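# Seat the lid fully on the box and release

## Task

Set the lid onto the box so it sits completely down and stays seated on its own, not held there by the robot; then release it and move the tool away.

## Robot and tools

Robot: two arms, left_arm and right_arm, each ending in a vacuum tool (suction cup) rather than fingers. The controlled point of each arm is its cup point: the centre of the cup's rim when nothing touches it. The cup points along the cup point's own +z axis. About 4 cm behind the rim the tool widens, with body and wrist camera sticking out up to roughly 9 cm sideways, so leave room for that near boxes and walls.

Frame: every position and quaternion uses one scene frame. Its origin lies on the table surface midway between the arms; +z is up, +x points away from the robots over the table, and left_arm sits on the +y side. The arm names do not mean image left or right. Reported cup point positions can be slightly wrong, more so when the arm is stretched far.

The 16-number row (used by execute_actions rows and by move's target): left_arm x, y, z in metres, then its orientation qw, qx, qy, qz (w first), then left suction; then the same eight for right_arm. Both arms are always included. Poses are absolute targets in the scene frame, not offsets. A row is refused (nothing sent) if any target lies more than 0.6 m from that arm's last reported position along any axis of its cup point frame. Each control step, the commanded pose is clipped to within 70 mm and 16 degrees of where the cup point actually is; if position and orientation cannot both be met, position wins. To hold an arm still, repeat its full pose from the result just before it stopped; to keep an orientation, keep sending the same quaternion you chose rather than the drifted reported one. Suction is the last number of each arm's eight, range -1 to 1: above 0.01 means on, 0.01 or less means off, and it stays as last set, so resend the current value for an arm you are not changing.

execute_actions: argument actions is a list with zero or one entry. Empty list: just returns the state. An entry with rows (1 to 15 rows) and steps (1 to 15, default 15) runs that many steps of 1/30 s, one row per step, repeating the last row. An entry with only steps (up to 300) is a wait counted from the previous result, with your thinking time included. Optional pictures (boolean) turns camera images on or off. After an action ends, each arm only continues to its last clipped pose, so a distant target may need further calls.

move: target is one 16-number row; speed is the path's top speed in m/s, 0.002 to 0.5 (default 0.25), with rotation capped at double that value in rad/s. Each cup point follows a straight line toward its pose, turning the short way; all paths finish together, lasting 0.5 to 10 s (cut off at 10 s). Paths ignore obstacles and the other arm. The cup point may lag, wander, or exceed the speed, especially with the arm nearly straight. Suction values are applied at the start. The result adds a move: line with an ending such as done, off_target, moving, held or fault, plus the limits that acted (paced: the pose was clipped; held: some steps were blocked, after which the arm may lurch fast), and each arm's distance from its pose.

wait: seconds, 0 to 10; nothing new is sent meanwhile.

zoom_image: camera (cam_head_left, cam_head_right, cam_high, cam_low, cam_left_wrist, cam_right_wrist) and region [x0, y0, x1, y1] in that image's pixels from the top-left, at most 504 by 504. Image sizes: head, high and low cameras 672x504; wrist cameras 616x616 fisheye. Calibration (K, distortion, T_world_to_cam) is supplied per camera and may be off by a few degrees and millimetres.

finished_scene: scene is the number of the current scene. It is final and reports whether the goal was met; check that the lid is seated and released first.

Result lines: the state line gives each arm's cup point pose and linear and angular velocities. A pose unreachable line means the clearance check altered or blocked that arm's command; HELD flags the steps affected. A Hand target line shows where the controller is currently driving each cup point. suction_measured is the vacuum level: near 0 means no seal, 0.83 or more means airtight, lower means leaking. part_present turns 1 at 0.50 and back to 0 under 0.45.

Gripping: the rim is 36 mm wide and must rest fully on a smooth flat patch, away from holes, seams and object edges. With suction on, press it down gently. Under vacuum the cup shrinks, so a held object ends up as much as 12 mm nearer the tool than the cup point suggests, and suction alone can lift a resting object. To release, lower the object onto its support, switch suction off, then withdraw at least 15 mm. If the cup seals to the table it pins the tool; switch suction off.

Avoid: dropping the lid, knocking anything off the table (fails the task), fast or deep pushes into contact (impact grows with speed and with how far past contact the target lies), and arms colliding or pressing each other. Too much joint torque triggers a torque fault: the arm backs off and freezes for 10 s. Holding loads heats motors; a MOTOR HOT warning appears from 65 °C and at 80 °C the arm is braked until cool. Loose objects may occasionally get nudged by an outside push.

Each tool is called after ">>>" in YAML: its name, and indented under it one key for each argument.

## Session

>>> execute_actions:
  actions: []

Scene clock: 0.00 s of 5000.00 s.
left_arm: end_effector_position=(+0.3431, +0.2603, +0.2434) suction_measured=0.00 part_present=0 end_effector_quat_wxyz=(-0.000, -0.242, +0.970, -0.001) end_effector_velocity=(+0.000, -0.000, +0.000) end_effector_angular_velocity=(+0.001, -0.001, -0.001) | right_arm: end_effector_position=(+0.3431, -0.3501, +0.2433) suction_measured=0.00 part_present=0 end_effector_quat_wxyz=(-0.001, +0.172, +0.985, +0.001) end_effector_velocity=(+0.000, -0.000, +0.000) end_effector_angular_velocity=(-0.000, -0.001, +0.000)
Joint positions: left_arm=[-0.002 -0.246 -0.     0.923 -0.002  1.169  1.83 ] | right_arm=[ 0.    -0.248  0.002  0.921  0.003  1.17   2.878]
Joint velocities: left_arm=[-0.001 -0.    -0.     0.     0.001 -0.001 -0.   ] | right_arm=[ 0.    -0.001 -0.001 -0.    -0.001 -0.001 -0.001]
Motor temperatures (°C, as the motors report them): left_arm=[37 34 38 39 33 39 36] | right_arm=[35 37 41 36 42 38 36]
Hand target (left_arm): +0.343, +0.260, +0.243; -0.000, -0.242, +0.970, -0.001
Hand target (right_arm): +0.343, -0.350, +0.243; -0.001, +0.172, +0.985, +0.001

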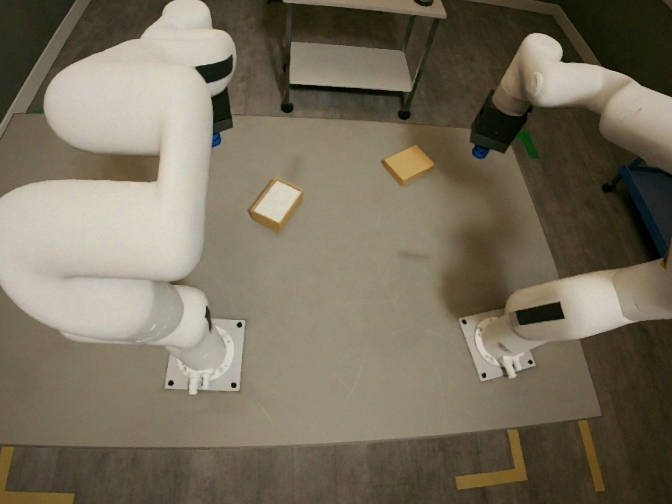

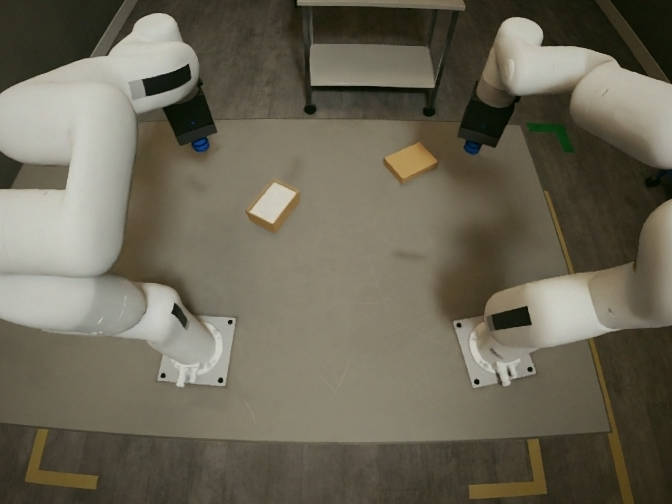

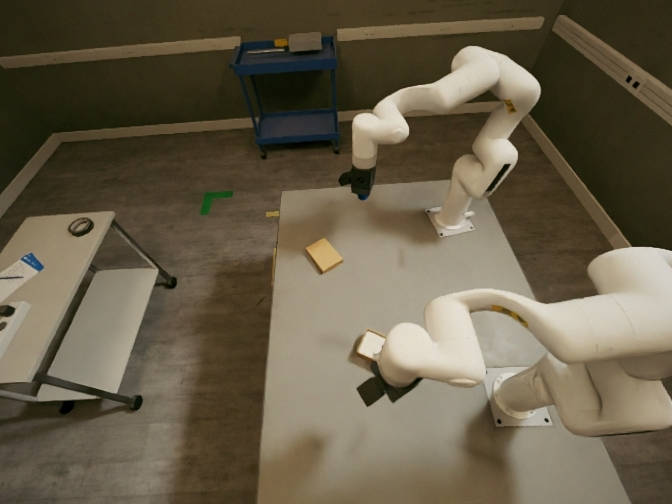

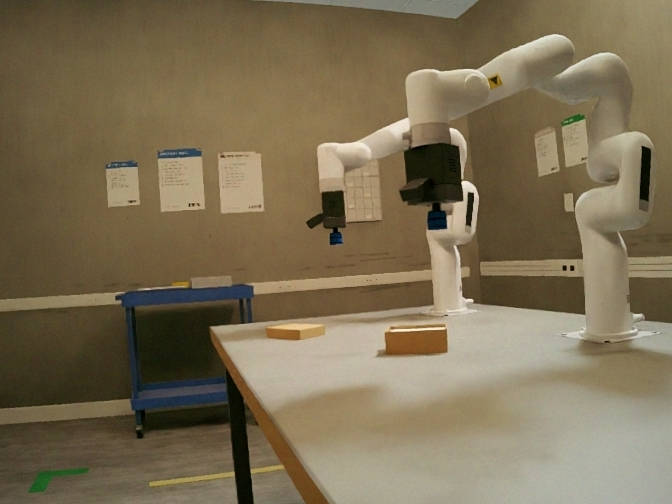

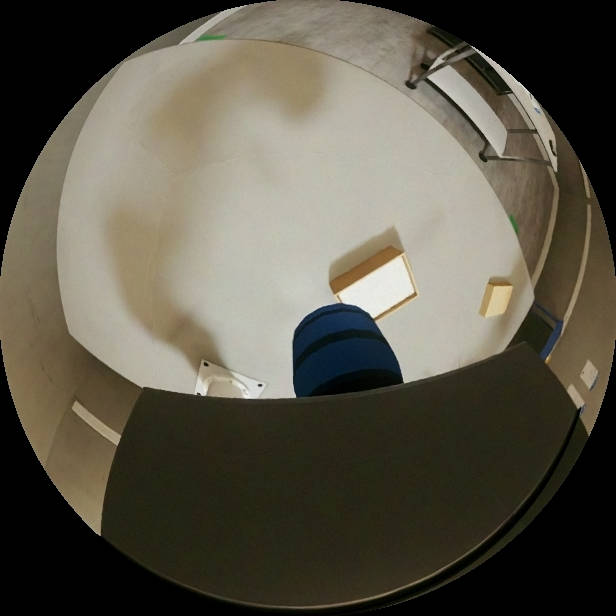

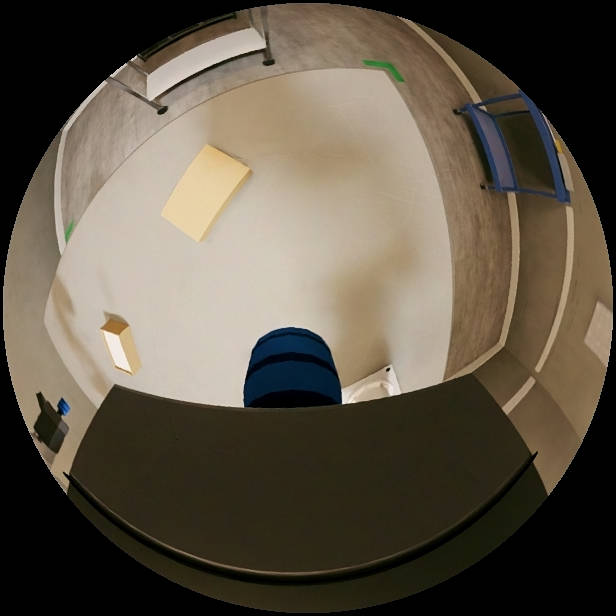

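>>> zoom_image:
  camera: "cam_head_right"
  region: [230, 120, 450, 250]

>>> zoom_image:
  camera: "cam_head_left"
  region: [230, 120, 450, 250]

>>> zoom_image:
  camera: "cam_low"
  region: [240, 290, 480, 380]

Region (230, 120, 450, 250) of cam_head_right's 672x504 image, scaled by 2.291, with more detail than that image has; it fills the top 298 rows of this view, and the rest is white.

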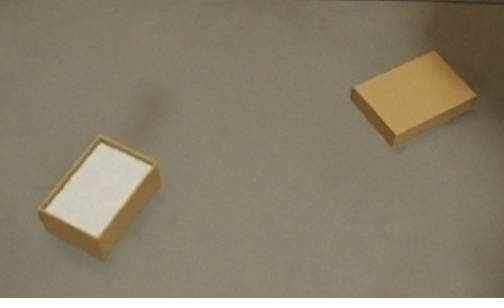

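Region (230, 120, 450, 250) of cam_head_left's 672x504 image, scaled by 2.291, with more detail than that image has; it fills the top 298 rows of this view, and the rest is white.

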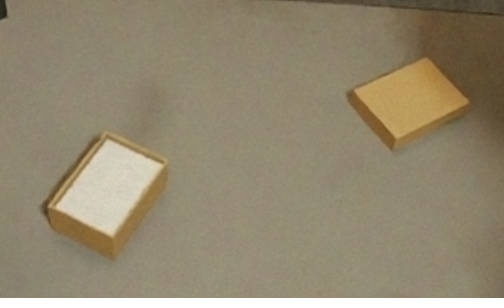

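Region (240, 290, 480, 380) of cam_low's 672x504 image, scaled by 2.100, with more detail than that image has; it fills the top 189 rows of this view, and the rest is white.

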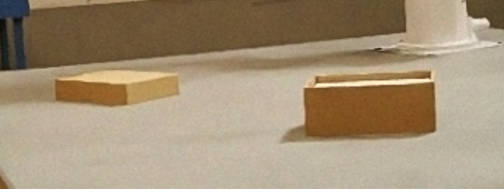

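>>> move:
  target: [0.25,0.38,0.3,0,-0.242,0.970,0,0, 0.495,-0.267,0.12,0,-0.259,0.966,0,0]
  speed: 0.4

Scene clock: 26.07 s of 5000.00 s.
left_arm: end_effector_position=(+0.2503, +0.3803, +0.3002) suction_measured=0.00 part_present=0 end_effector_quat_wxyz=(+0.000, -0.242, +0.970, +0.000) end_effector_velocity=(-0.000, +0.002, +0.001) end_effector_angular_velocity=(-0.000, -0.003, +0.004) | right_arm: end_effector_position=(+0.4946, -0.2668, +0.1201) suction_measured=0.00 part_present=0 end_effector_quat_wxyz=(+0.000, -0.258, +0.966, +0.000) end_effector_velocity=(-0.001, +0.002, -0.004) end_effector_angular_velocity=(-0.001, +0.010, +0.006)
Joint positions: left_arm=[ 0.126 -0.538  0.182  0.855  0.095  1.387  2.096] | right_arm=[ 0.049  0.418  0.059  1.37  -0.028  0.952  2.129]
Joint velocities: left_arm=[ 0.003 -0.002  0.003  0.002  0.001  0.001  0.001] | right_arm=[ 0.001  0.011  0.002  0.008  0.001  0.006 -0.004]
Motor temperatures (°C, as the motors report them): left_arm=[37 34 38 44 33 39 36] | right_arm=[35 37 41 42 42 38 36]
Hand target (left_arm): +0.250, +0.380, +0.300; +0.000, -0.242, +0.970, +0.000
Hand target (right_arm): +0.495, -0.267, +0.120; -0.000, -0.259, +0.966, +0.000
Off the commanded pose (left_arm): 0.000 m, 0 deg.
Off the commanded pose (right_arm): 0.000 m, 0 deg.
After step 90, 21.40 s passed at rest.
move: done
camera_calibration (this result's frames):
cam_left_wrist: T_world_to_cam=[[0.472081, -0.879016, 0.0668626, 0.208716], [-0.795609, -0.392164, 0.46175, 0.231205], [-0.379665, -0.27118, -0.884486, 0.547141], [0, 0, 0, 1]] pos_world=[0.293148, 0.422508, 0.363224]
cam_right_wrist: T_world_to_cam=[[0.493266, -0.866118, 0.0807966, -0.491534], [-0.80805, -0.421833, 0.411233, 0.263646], [-0.322094, -0.268135, -0.907942, 0.279899], [0, 0, 0, 1]] pos_world=[0.545649, -0.239461, 0.185427]

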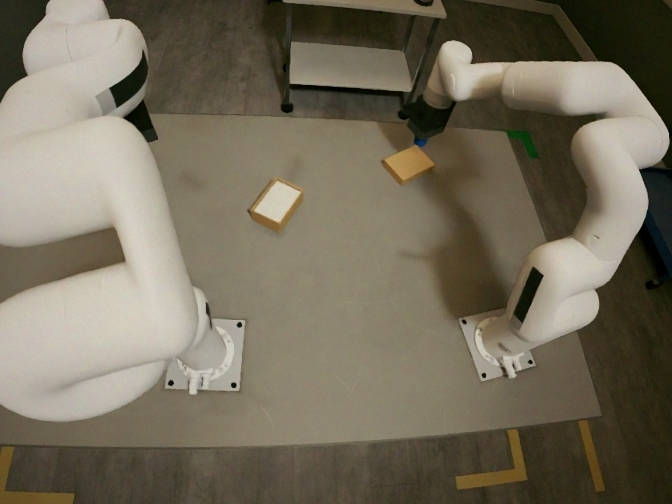

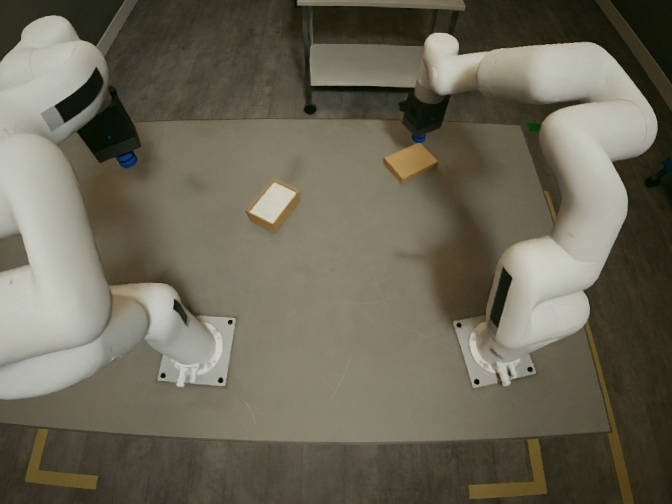

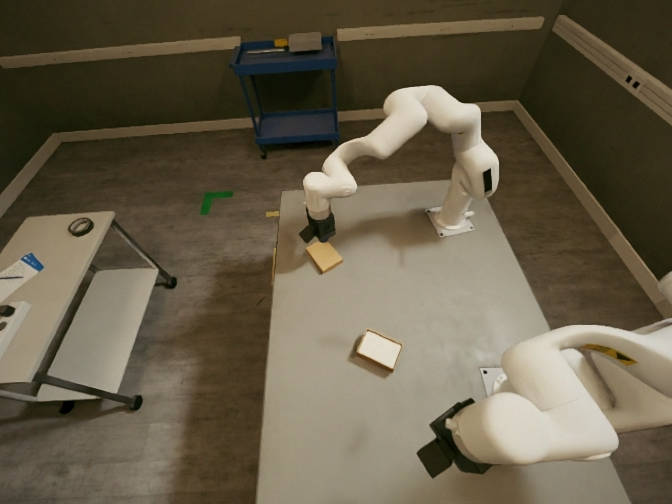

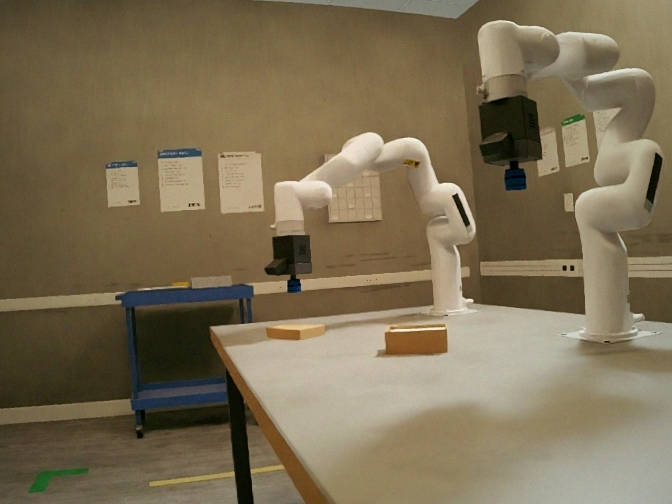

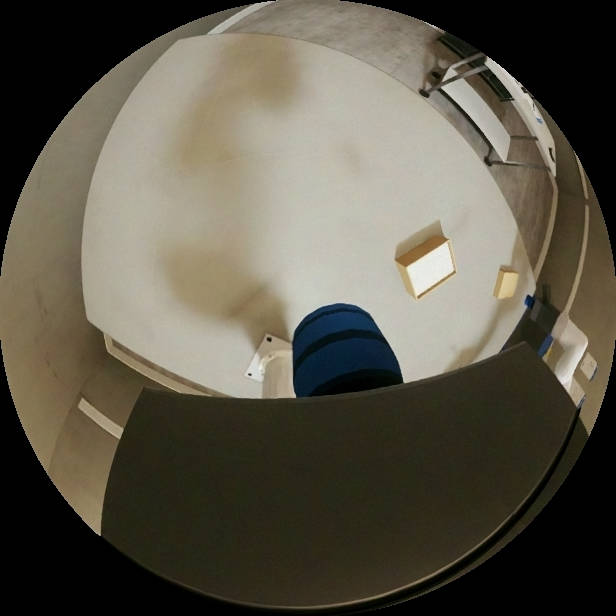

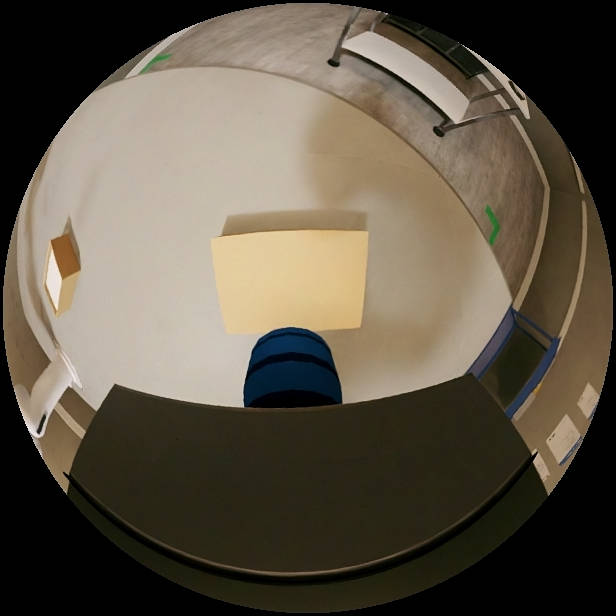

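>>> move:
  target: [0.25,0.38,0.3,0,-0.242,0.970,0,0, 0.497,-0.266,0.022,0,-0.259,0.966,0,1]
  speed: 0.1

Scene clock: 31.80 s of 5000.00 s.
left_arm: end_effector_position=(+0.2500, +0.3800, +0.3000) suction_measured=0.00 part_present=0 end_effector_quat_wxyz=(-0.000, -0.242, +0.970, -0.000) end_effector_velocity=(-0.000, +0.001, +0.000) end_effector_angular_velocity=(+0.001, +0.000, +0.001) | right_arm: end_effector_position=(+0.4972, -0.2660, +0.0225) suction_measured=0.98 part_present=1 end_effector_quat_wxyz=(+0.000, -0.259, +0.966, -0.000) end_effector_velocity=(-0.001, -0.001, -0.003) end_effector_angular_velocity=(-0.002, +0.004, -0.003)
Joint positions: left_arm=[ 0.127 -0.54   0.181  0.853  0.094  1.387  2.095] | right_arm=[ 0.054  0.587  0.052  1.323 -0.043  0.736  2.138]
Joint velocities: left_arm=[ 0.001  0.    -0.     0.     0.001  0.     0.   ] | right_arm=[ 0.     0.005 -0.001 -0.001 -0.    -0.002  0.002]
Motor temperatures (°C, as the motors report them): left_arm=[37 34 38 44 33 39 36] | right_arm=[35 38 41 42 42 38 36]
Hand target (left_arm): +0.250, +0.380, +0.300; -0.000, -0.242, +0.970, -0.000
Hand target (right_arm): +0.497, -0.266, +0.022; -0.000, -0.259, +0.966, -0.000
Off the commanded pose (left_arm): 0.000 m, 0 deg.
Off the commanded pose (right_arm): 0.000 m, 0 deg.
After step 90, 1.33 s passed at rest.
move: done
camera_calibration (this result's frames):
cam_left_wrist: T_world_to_cam=[[0.472513, -0.878749, 0.0673199, 0.208293], [-0.795435, -0.392328, 0.461911, 0.23087], [-0.379492, -0.271807, -0.884368, 0.546962], [0, 0, 0, 1]] pos_world=[0.292789, 0.422282, 0.363052]
cam_right_wrist: T_world_to_cam=[[0.493767, -0.865737, 0.0818148, -0.484398], [-0.807963, -0.421948, 0.411286, 0.30615], [-0.321544, -0.269183, -0.907827, 0.191696], [0, 0, 0, 1]] pos_world=[0.548176, -0.238581, 0.0877423]

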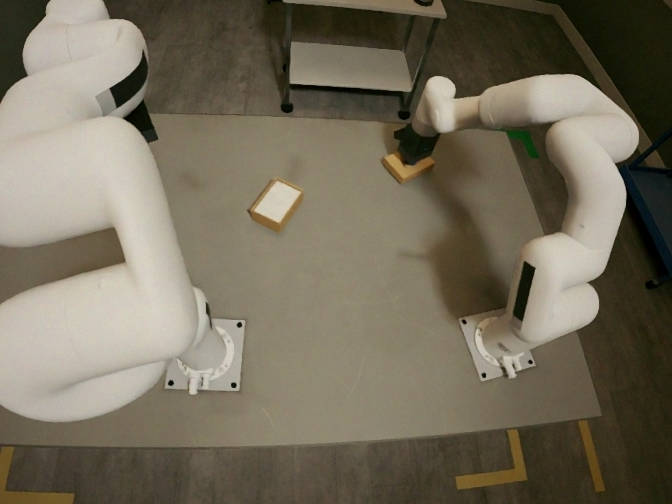

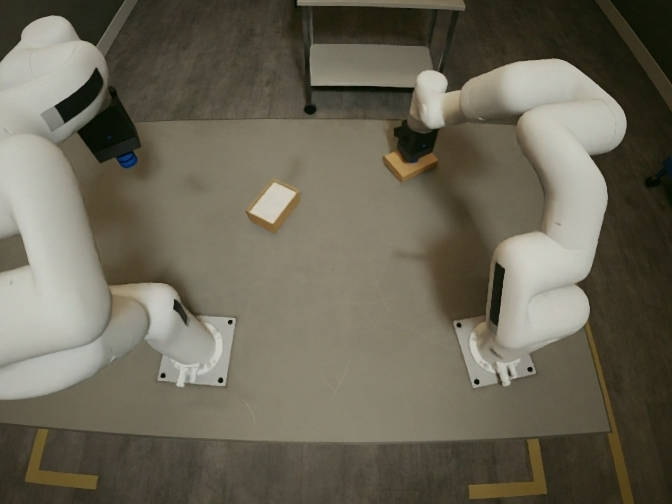

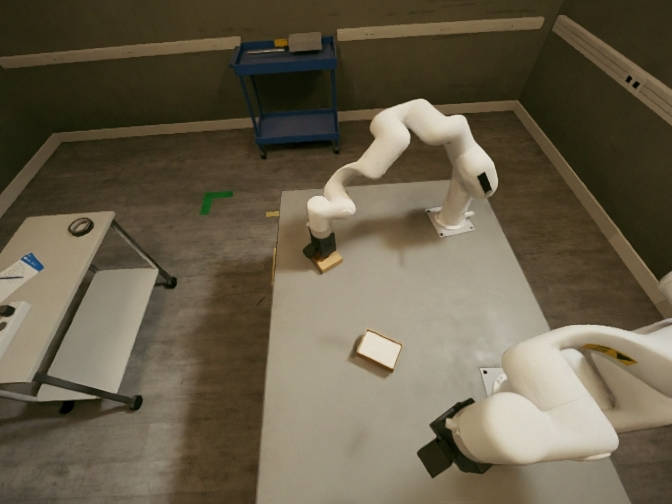

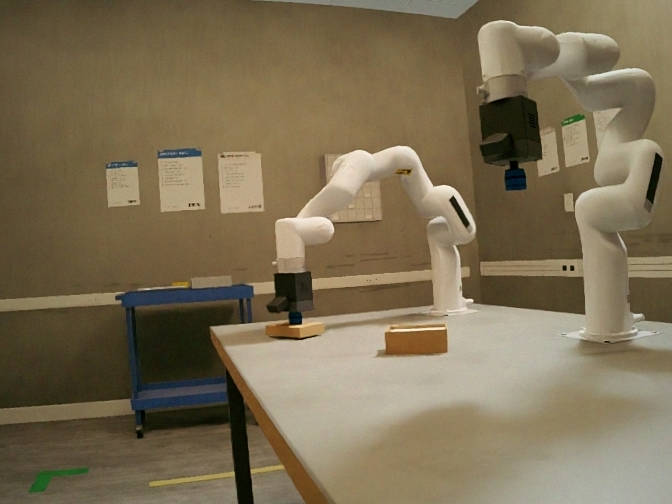

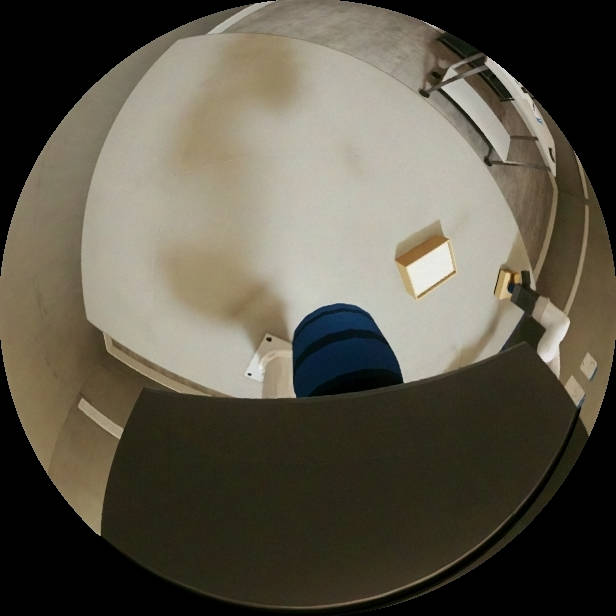

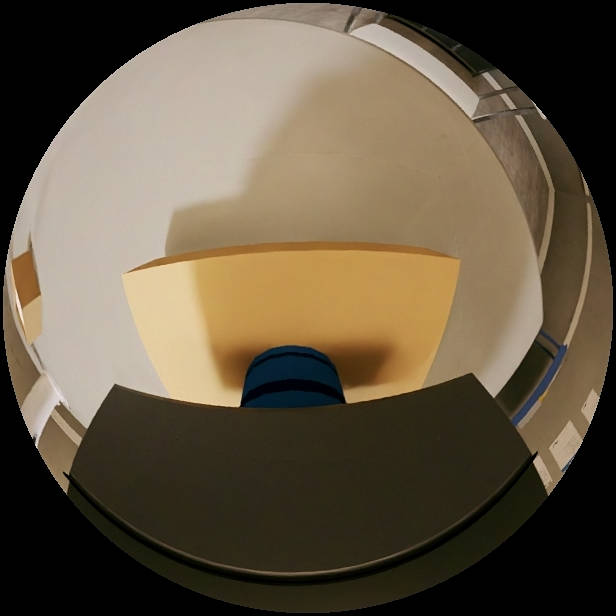

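>>> move:
  target: [0.25,0.38,0.3,0,-0.242,0.970,0,0, 0.275,0.038,0.14,0,-0.5,0.866,0,1]
  speed: 0.3

Scene clock: 35.47 s of 5000.00 s.
left_arm: end_effector_position=(+0.2500, +0.3800, +0.3000) suction_measured=0.00 part_present=0 end_effector_quat_wxyz=(+0.000, -0.242, +0.970, -0.000) end_effector_velocity=(-0.000, +0.000, -0.000) end_effector_angular_velocity=(-0.001, -0.000, +0.002) | right_arm: end_effector_position=(+0.2753, +0.0360, +0.1397) suction_measured=1.00 part_present=1 end_effector_quat_wxyz=(-0.001, -0.499, +0.867, -0.001) end_effector_velocity=(-0.006, +0.008, +0.003) end_effector_angular_velocity=(+0.002, +0.002, +0.013)
Joint positions: left_arm=[ 0.127 -0.54   0.181  0.853  0.094  1.387  2.095] | right_arm=[ 0.489  0.398  0.33   1.376 -0.149  1.005  2.363]
Joint velocities: left_arm=[ 0.001  0.     0.    -0.    -0.001  0.     0.   ] | right_arm=[ 0.011  0.007  0.008  0.017 -0.002  0.011  0.004]
Motor temperatures (°C, as the motors report them): left_arm=[37 34 38 44 33 39 36] | right_arm=[35 38 41 42 42 38 36]
Hand target (left_arm): +0.250, +0.380, +0.300; -0.000, -0.242, +0.970, -0.000
Hand target (right_arm): +0.274, +0.037, +0.140; -0.001, -0.500, +0.866, -0.000
Off the commanded pose (left_arm): 0.000 m, 0 deg.
Off the commanded pose (right_arm): 0.002 m, 0 deg.
move: done
camera_calibration (this result's frames):
cam_left_wrist: T_world_to_cam=[[0.472511, -0.87875, 0.0673199, 0.208292], [-0.795436, -0.392326, 0.46191, 0.23087], [-0.379493, -0.271806, -0.884368, 0.546959], [0, 0, 0, 1]] pos_world=[0.292789, 0.42228, 0.36305]
cam_right_wrist: T_world_to_cam=[[0.859673, -0.504355, 0.0811672, -0.236562], [-0.489271, -0.767223, 0.414709, 0.130281], [-0.146887, -0.396227, -0.906327, 0.264326], [0, 0, 0, 1]] pos_world=[0.305934, 0.0853765, 0.204738]

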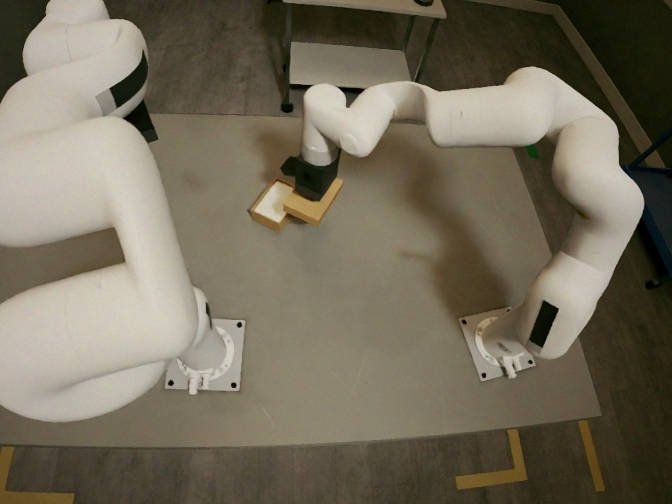

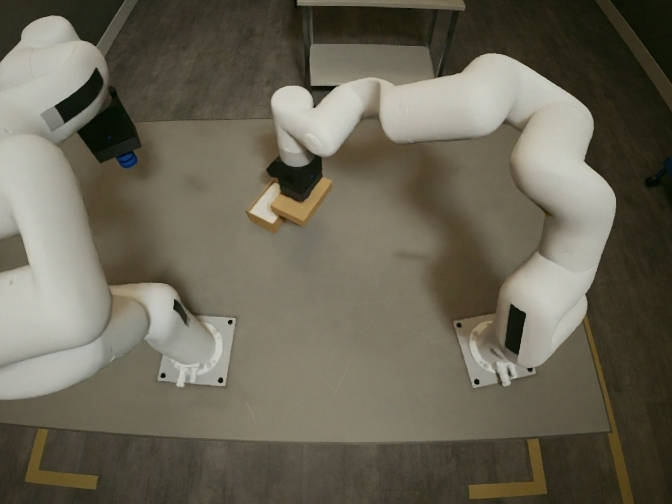

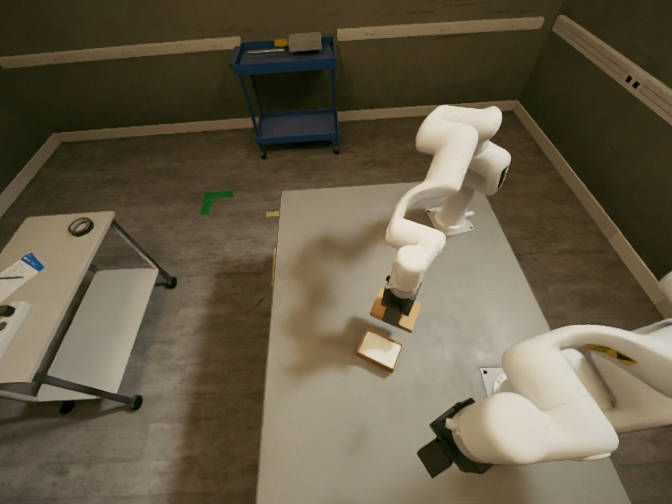

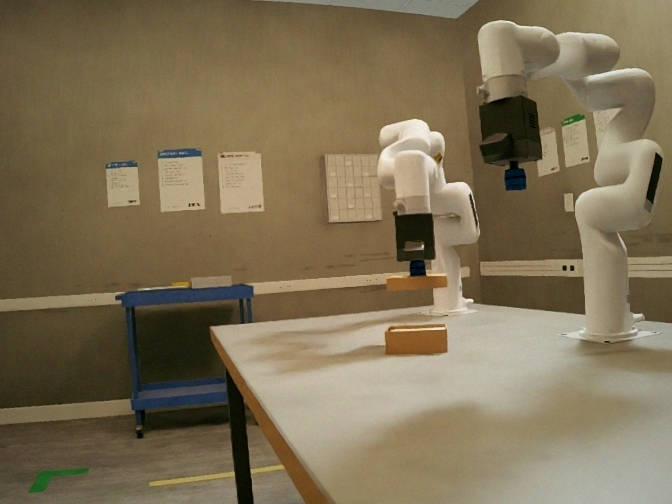

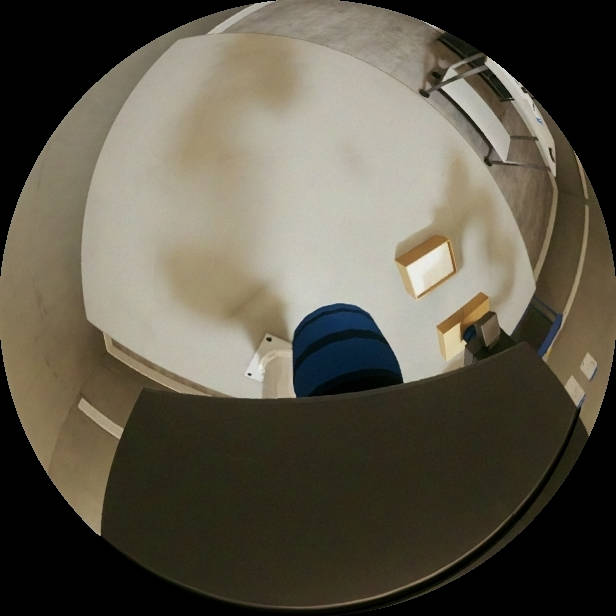

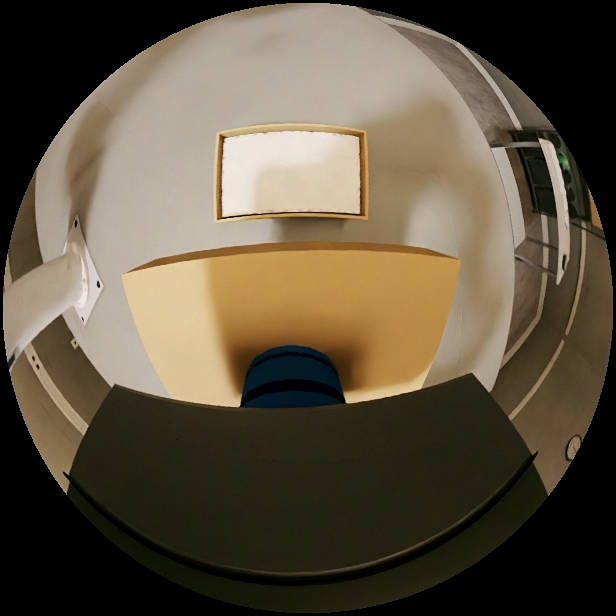

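>>> zoom_image:
  camera: "cam_right_wrist"
  region: [110, 110, 470, 290]

Region (110, 110, 470, 290) of cam_right_wrist's 616x616 image, scaled by 1.400, with more detail than that image has.

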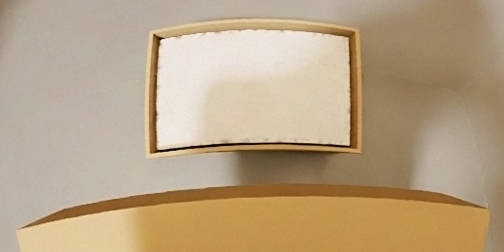

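>>> move:
  target: [0.25,0.38,0.3,0,-0.242,0.970,0,0, 0.325,0.120,0.078,0,-0.494,0.8695,0,1]
  speed: 0.12

>>> zoom_image:
  camera: "cam_right_wrist"
  region: [110, 170, 470, 300]

>>> zoom_image:
  camera: "cam_low"
  region: [350, 270, 490, 370]

>>> zoom_image:
  camera: "cam_left_wrist"
  region: [350, 200, 510, 340]

Scene clock: 55.60 s of 5000.00 s.
left_arm: end_effector_position=(+0.2500, +0.3800, +0.3000) suction_measured=0.00 part_present=0 end_effector_quat_wxyz=(-0.000, -0.242, +0.970, +0.000) end_effector_velocity=(-0.000, +0.001, -0.000) end_effector_angular_velocity=(+0.000, +0.001, +0.002) | right_arm: end_effector_position=(+0.3249, +0.1199, +0.0782) suction_measured=1.00 part_present=1 end_effector_quat_wxyz=(+0.000, -0.494, +0.870, +0.000) end_effector_velocity=(+0.000, -0.001, -0.003) end_effector_angular_velocity=(-0.007, +0.003, +0.000)
Joint positions: left_arm=[ 0.127 -0.54   0.181  0.853  0.094  1.387  2.095] | right_arm=[ 0.599  0.816  0.286  1.863 -0.235  1.079  2.409]
Joint velocities: left_arm=[ 0.001  0.     0.002 -0.     0.001  0.     0.   ] | right_arm=[ 0.002  0.01  -0.002  0.009 -0.001  0.007 -0.   ]
Motor temperatures (°C, as the motors report them): left_arm=[37 34 38 45 33 39 36] | right_arm=[35 39 41 43 42 38 36]
Hand target (left_arm): +0.250, +0.380, +0.300; +0.000, -0.242, +0.970, +0.000
Hand target (right_arm): +0.325, +0.120, +0.078; -0.000, -0.494, +0.870, +0.000
Off the commanded pose (left_arm): 0.000 m, 0 deg.
Off the commanded pose (right_arm): 0.000 m, 0 deg.
After step 90, 15.67 s passed at rest.
move: done
camera_calibration (this result's frames):
cam_left_wrist: T_world_to_cam=[[0.472511, -0.87875, 0.0673198, 0.208293], [-0.795436, -0.392326, 0.461911, 0.23087], [-0.379493, -0.271806, -0.884368, 0.546959], [0, 0, 0, 1]] pos_world=[0.292789, 0.42228, 0.36305]
cam_right_wrist: T_world_to_cam=[[0.853424, -0.514886, 0.0809874, -0.228648], [-0.499139, -0.762606, 0.411451, 0.247314], [-0.150089, -0.391566, -0.907827, 0.249782], [0, 0, 0, 1]] pos_world=[0.356068, 0.168682, 0.143519]

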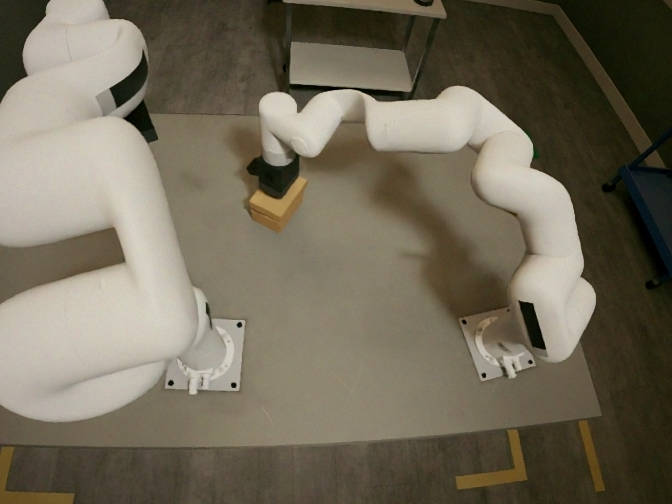

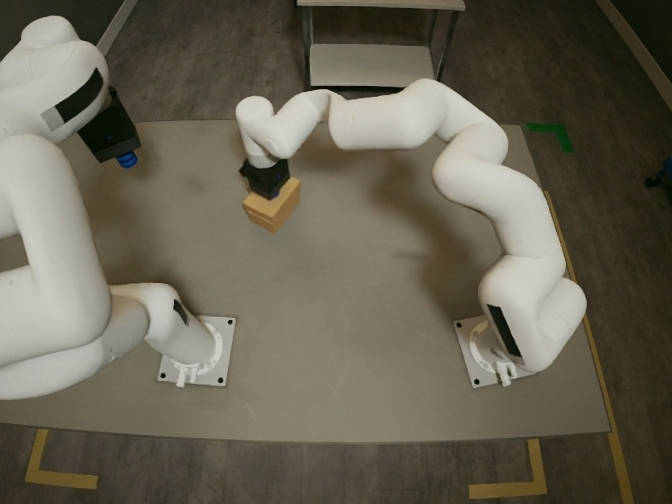

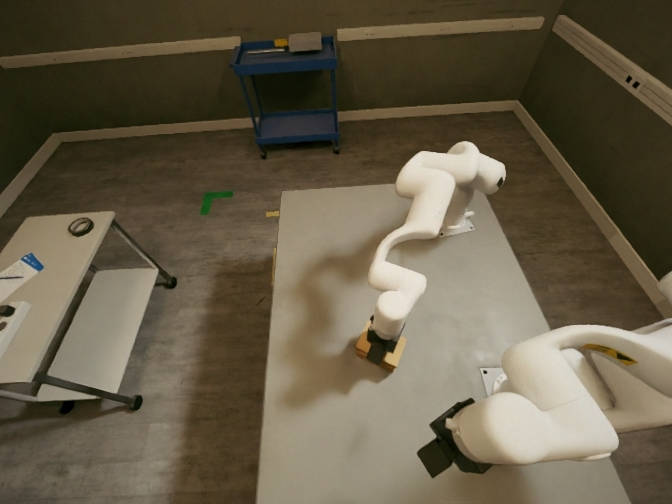

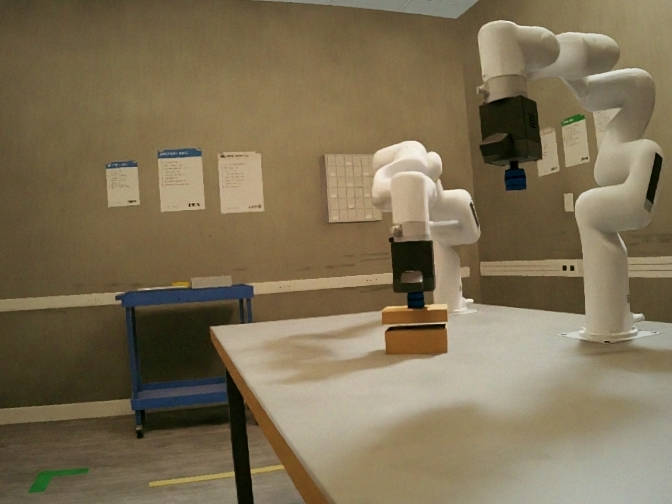

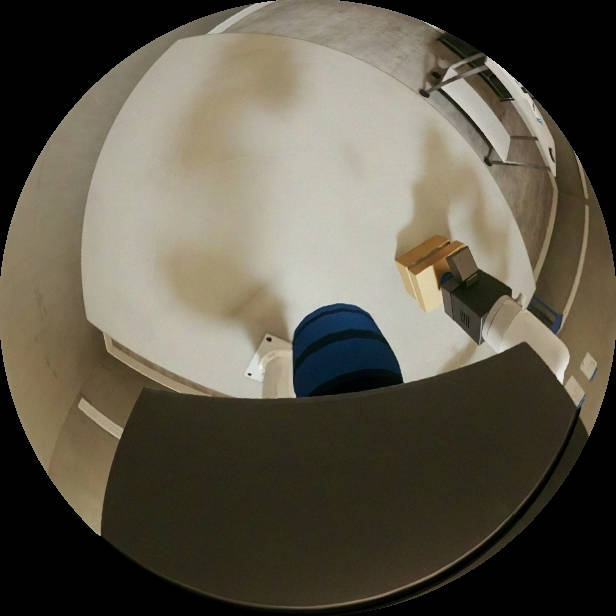

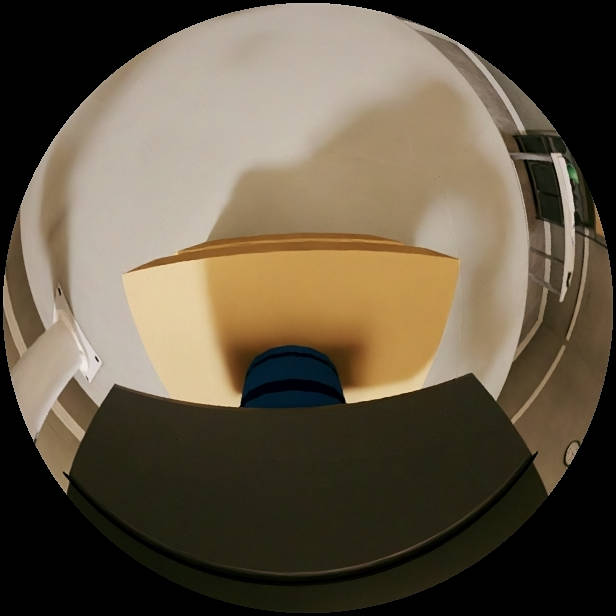

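Region (110, 170, 470, 300) of cam_right_wrist's 616x616 image, scaled by 1.400, with more detail than that image has; it fills the top 182 rows of this view, and the rest is white.

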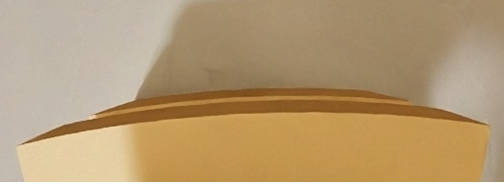

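Region (350, 270, 490, 370) of cam_low's 672x504 image, scaled by 3.600, with more detail than that image has; it fills the top 360 rows of this view, and the rest is white.

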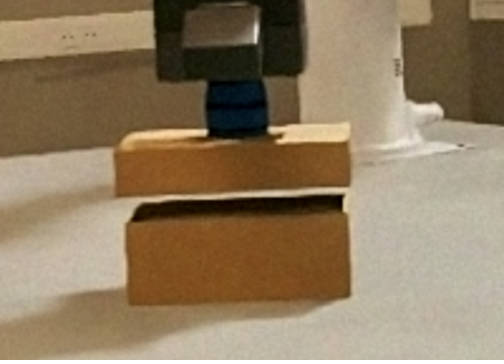

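Region (350, 200, 510, 340) of cam_left_wrist's 616x616 image, scaled by 3.150, with more detail than that image has; it fills the top 441 rows of this view, and the rest is white.

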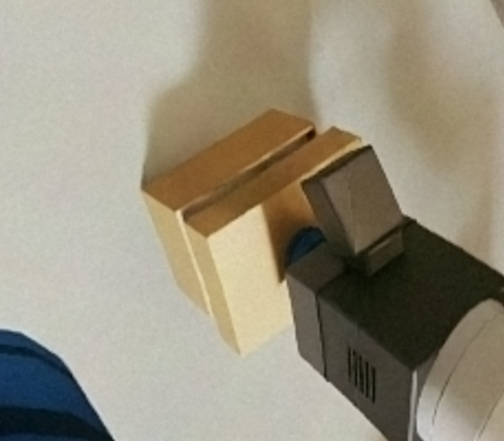

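>>> move:
  target: [0.25,0.38,0.3,0,-0.242,0.970,0,0, 0.324,0.1253,0.070,0,-0.4879,0.8729,0,1]
  speed: 0.03

>>> zoom_image:
  camera: "cam_right_wrist"
  region: [110, 170, 470, 300]

>>> zoom_image:
  camera: "cam_low"
  region: [350, 270, 490, 370]

>>> zoom_image:
  camera: "cam_head_right"
  region: [220, 150, 340, 250]

Scene clock: 62.53 s of 5000.00 s.
left_arm: end_effector_position=(+0.2500, +0.3800, +0.3000) suction_measured=0.00 part_present=0 end_effector_quat_wxyz=(-0.000, -0.242, +0.970, +0.000) end_effector_velocity=(+0.000, -0.000, -0.000) end_effector_angular_velocity=(+0.000, +0.000, -0.001) | right_arm: end_effector_position=(+0.3240, +0.1252, +0.0700) suction_measured=1.00 part_present=1 end_effector_quat_wxyz=(-0.000, -0.488, +0.873, +0.000) end_effector_velocity=(+0.002, +0.001, +0.002) end_effector_angular_velocity=(+0.004, -0.005, -0.004)
Joint positions: left_arm=[ 0.127 -0.54   0.181  0.853  0.094  1.387  2.095] | right_arm=[ 0.611  0.842  0.28   1.886 -0.237  1.076  2.427]
Joint velocities: left_arm=[-0.001 -0.    -0.001 -0.     0.     0.    -0.   ] | right_arm=[ 0.001  0.001 -0.001  0.007 -0.002  0.     0.004]
Motor temperatures (°C, as the motors report them): left_arm=[37 34 39 45 33 39 36] | right_arm=[35 39 41 43 42 38 36]
Hand target (left_arm): +0.250, +0.380, +0.300; -0.000, -0.242, +0.970, -0.000
Hand target (right_arm): +0.324, +0.125, +0.070; -0.000, -0.488, +0.873, +0.000
Off the commanded pose (left_arm): 0.000 m, 0 deg.
Off the commanded pose (right_arm): 0.000 m, 0 deg.
After step 90, 3.20 s passed at rest.
move: done
camera_calibration (this result's frames):
cam_left_wrist: T_world_to_cam=[[0.472511, -0.87875, 0.0673197, 0.208293], [-0.795436, -0.392326, 0.461911, 0.23087], [-0.379493, -0.271806, -0.884368, 0.546959], [0, 0, 0, 1]] pos_world=[0.292789, 0.42228, 0.36305]
cam_right_wrist: T_world_to_cam=[[0.846501, -0.526126, 0.0814044, -0.2208], [-0.509228, -0.755551, 0.412104, 0.256611], [-0.155314, -0.3903, -0.907493, 0.245803], [0, 0, 0, 1]] pos_world=[0.355758, 0.173651, 0.135288]

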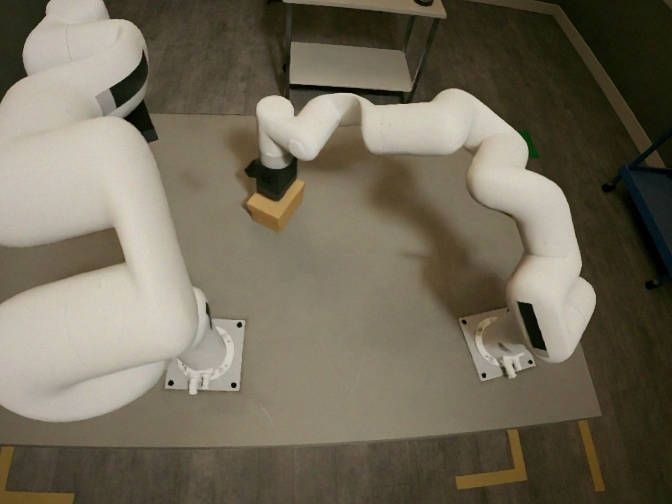

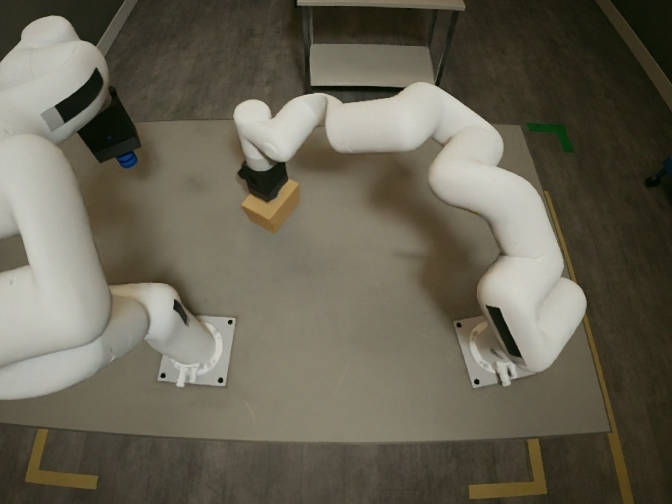

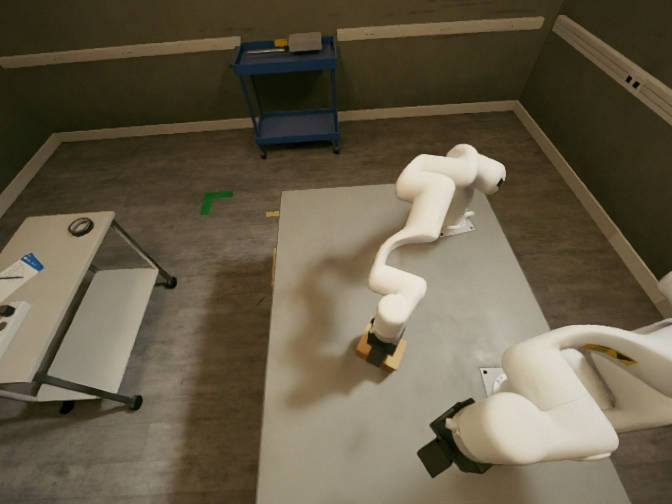

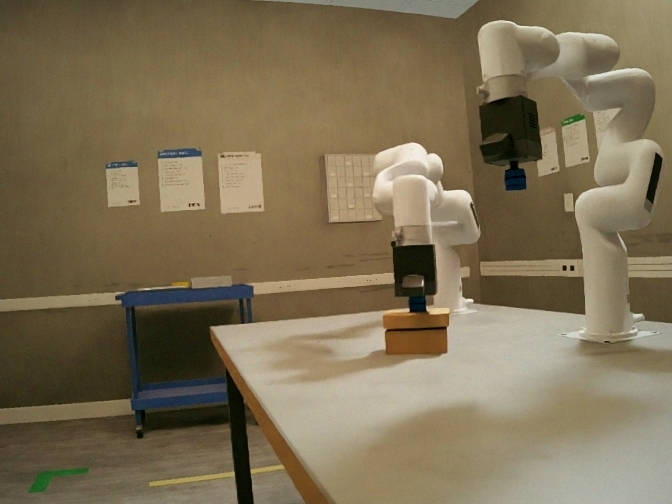

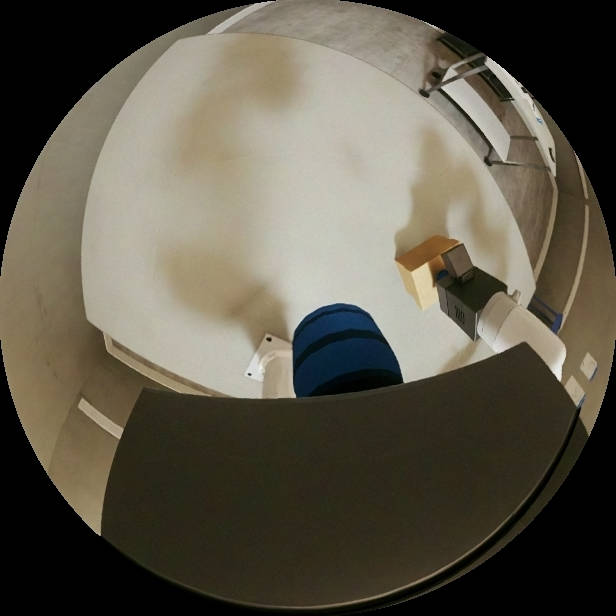

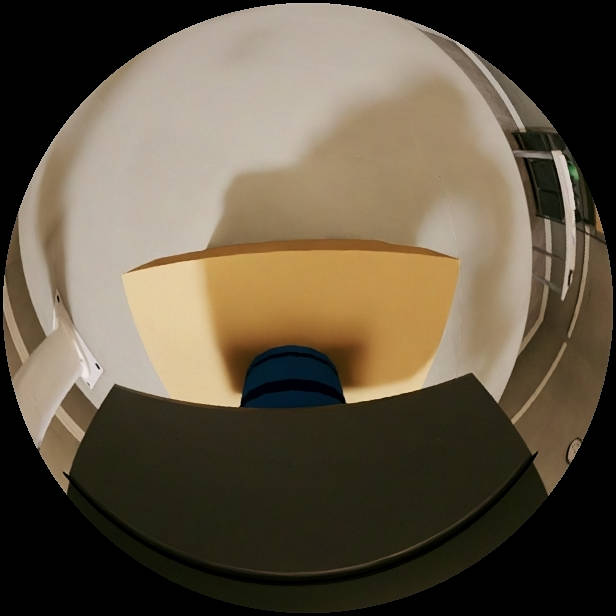

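Region (110, 170, 470, 300) of cam_right_wrist's 616x616 image, scaled by 1.400, with more detail than that image has; it fills the top 182 rows of this view, and the rest is white.

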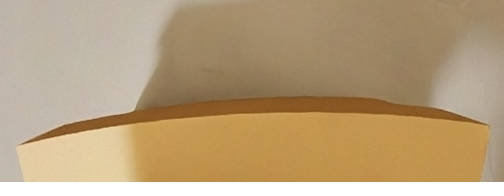

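Region (350, 270, 490, 370) of cam_low's 672x504 image, scaled by 3.600, with more detail than that image has; it fills the top 360 rows of this view, and the rest is white.

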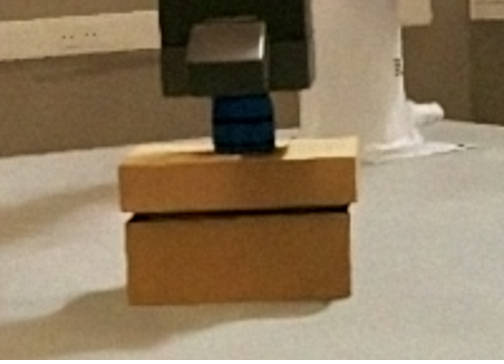

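Region (220, 150, 340, 250) of cam_head_right's 672x504 image, scaled by 4.200, with more detail than that image has.

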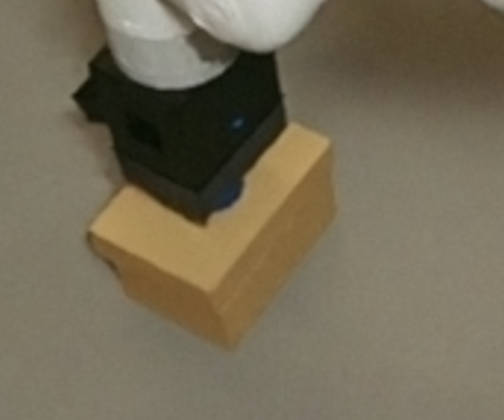

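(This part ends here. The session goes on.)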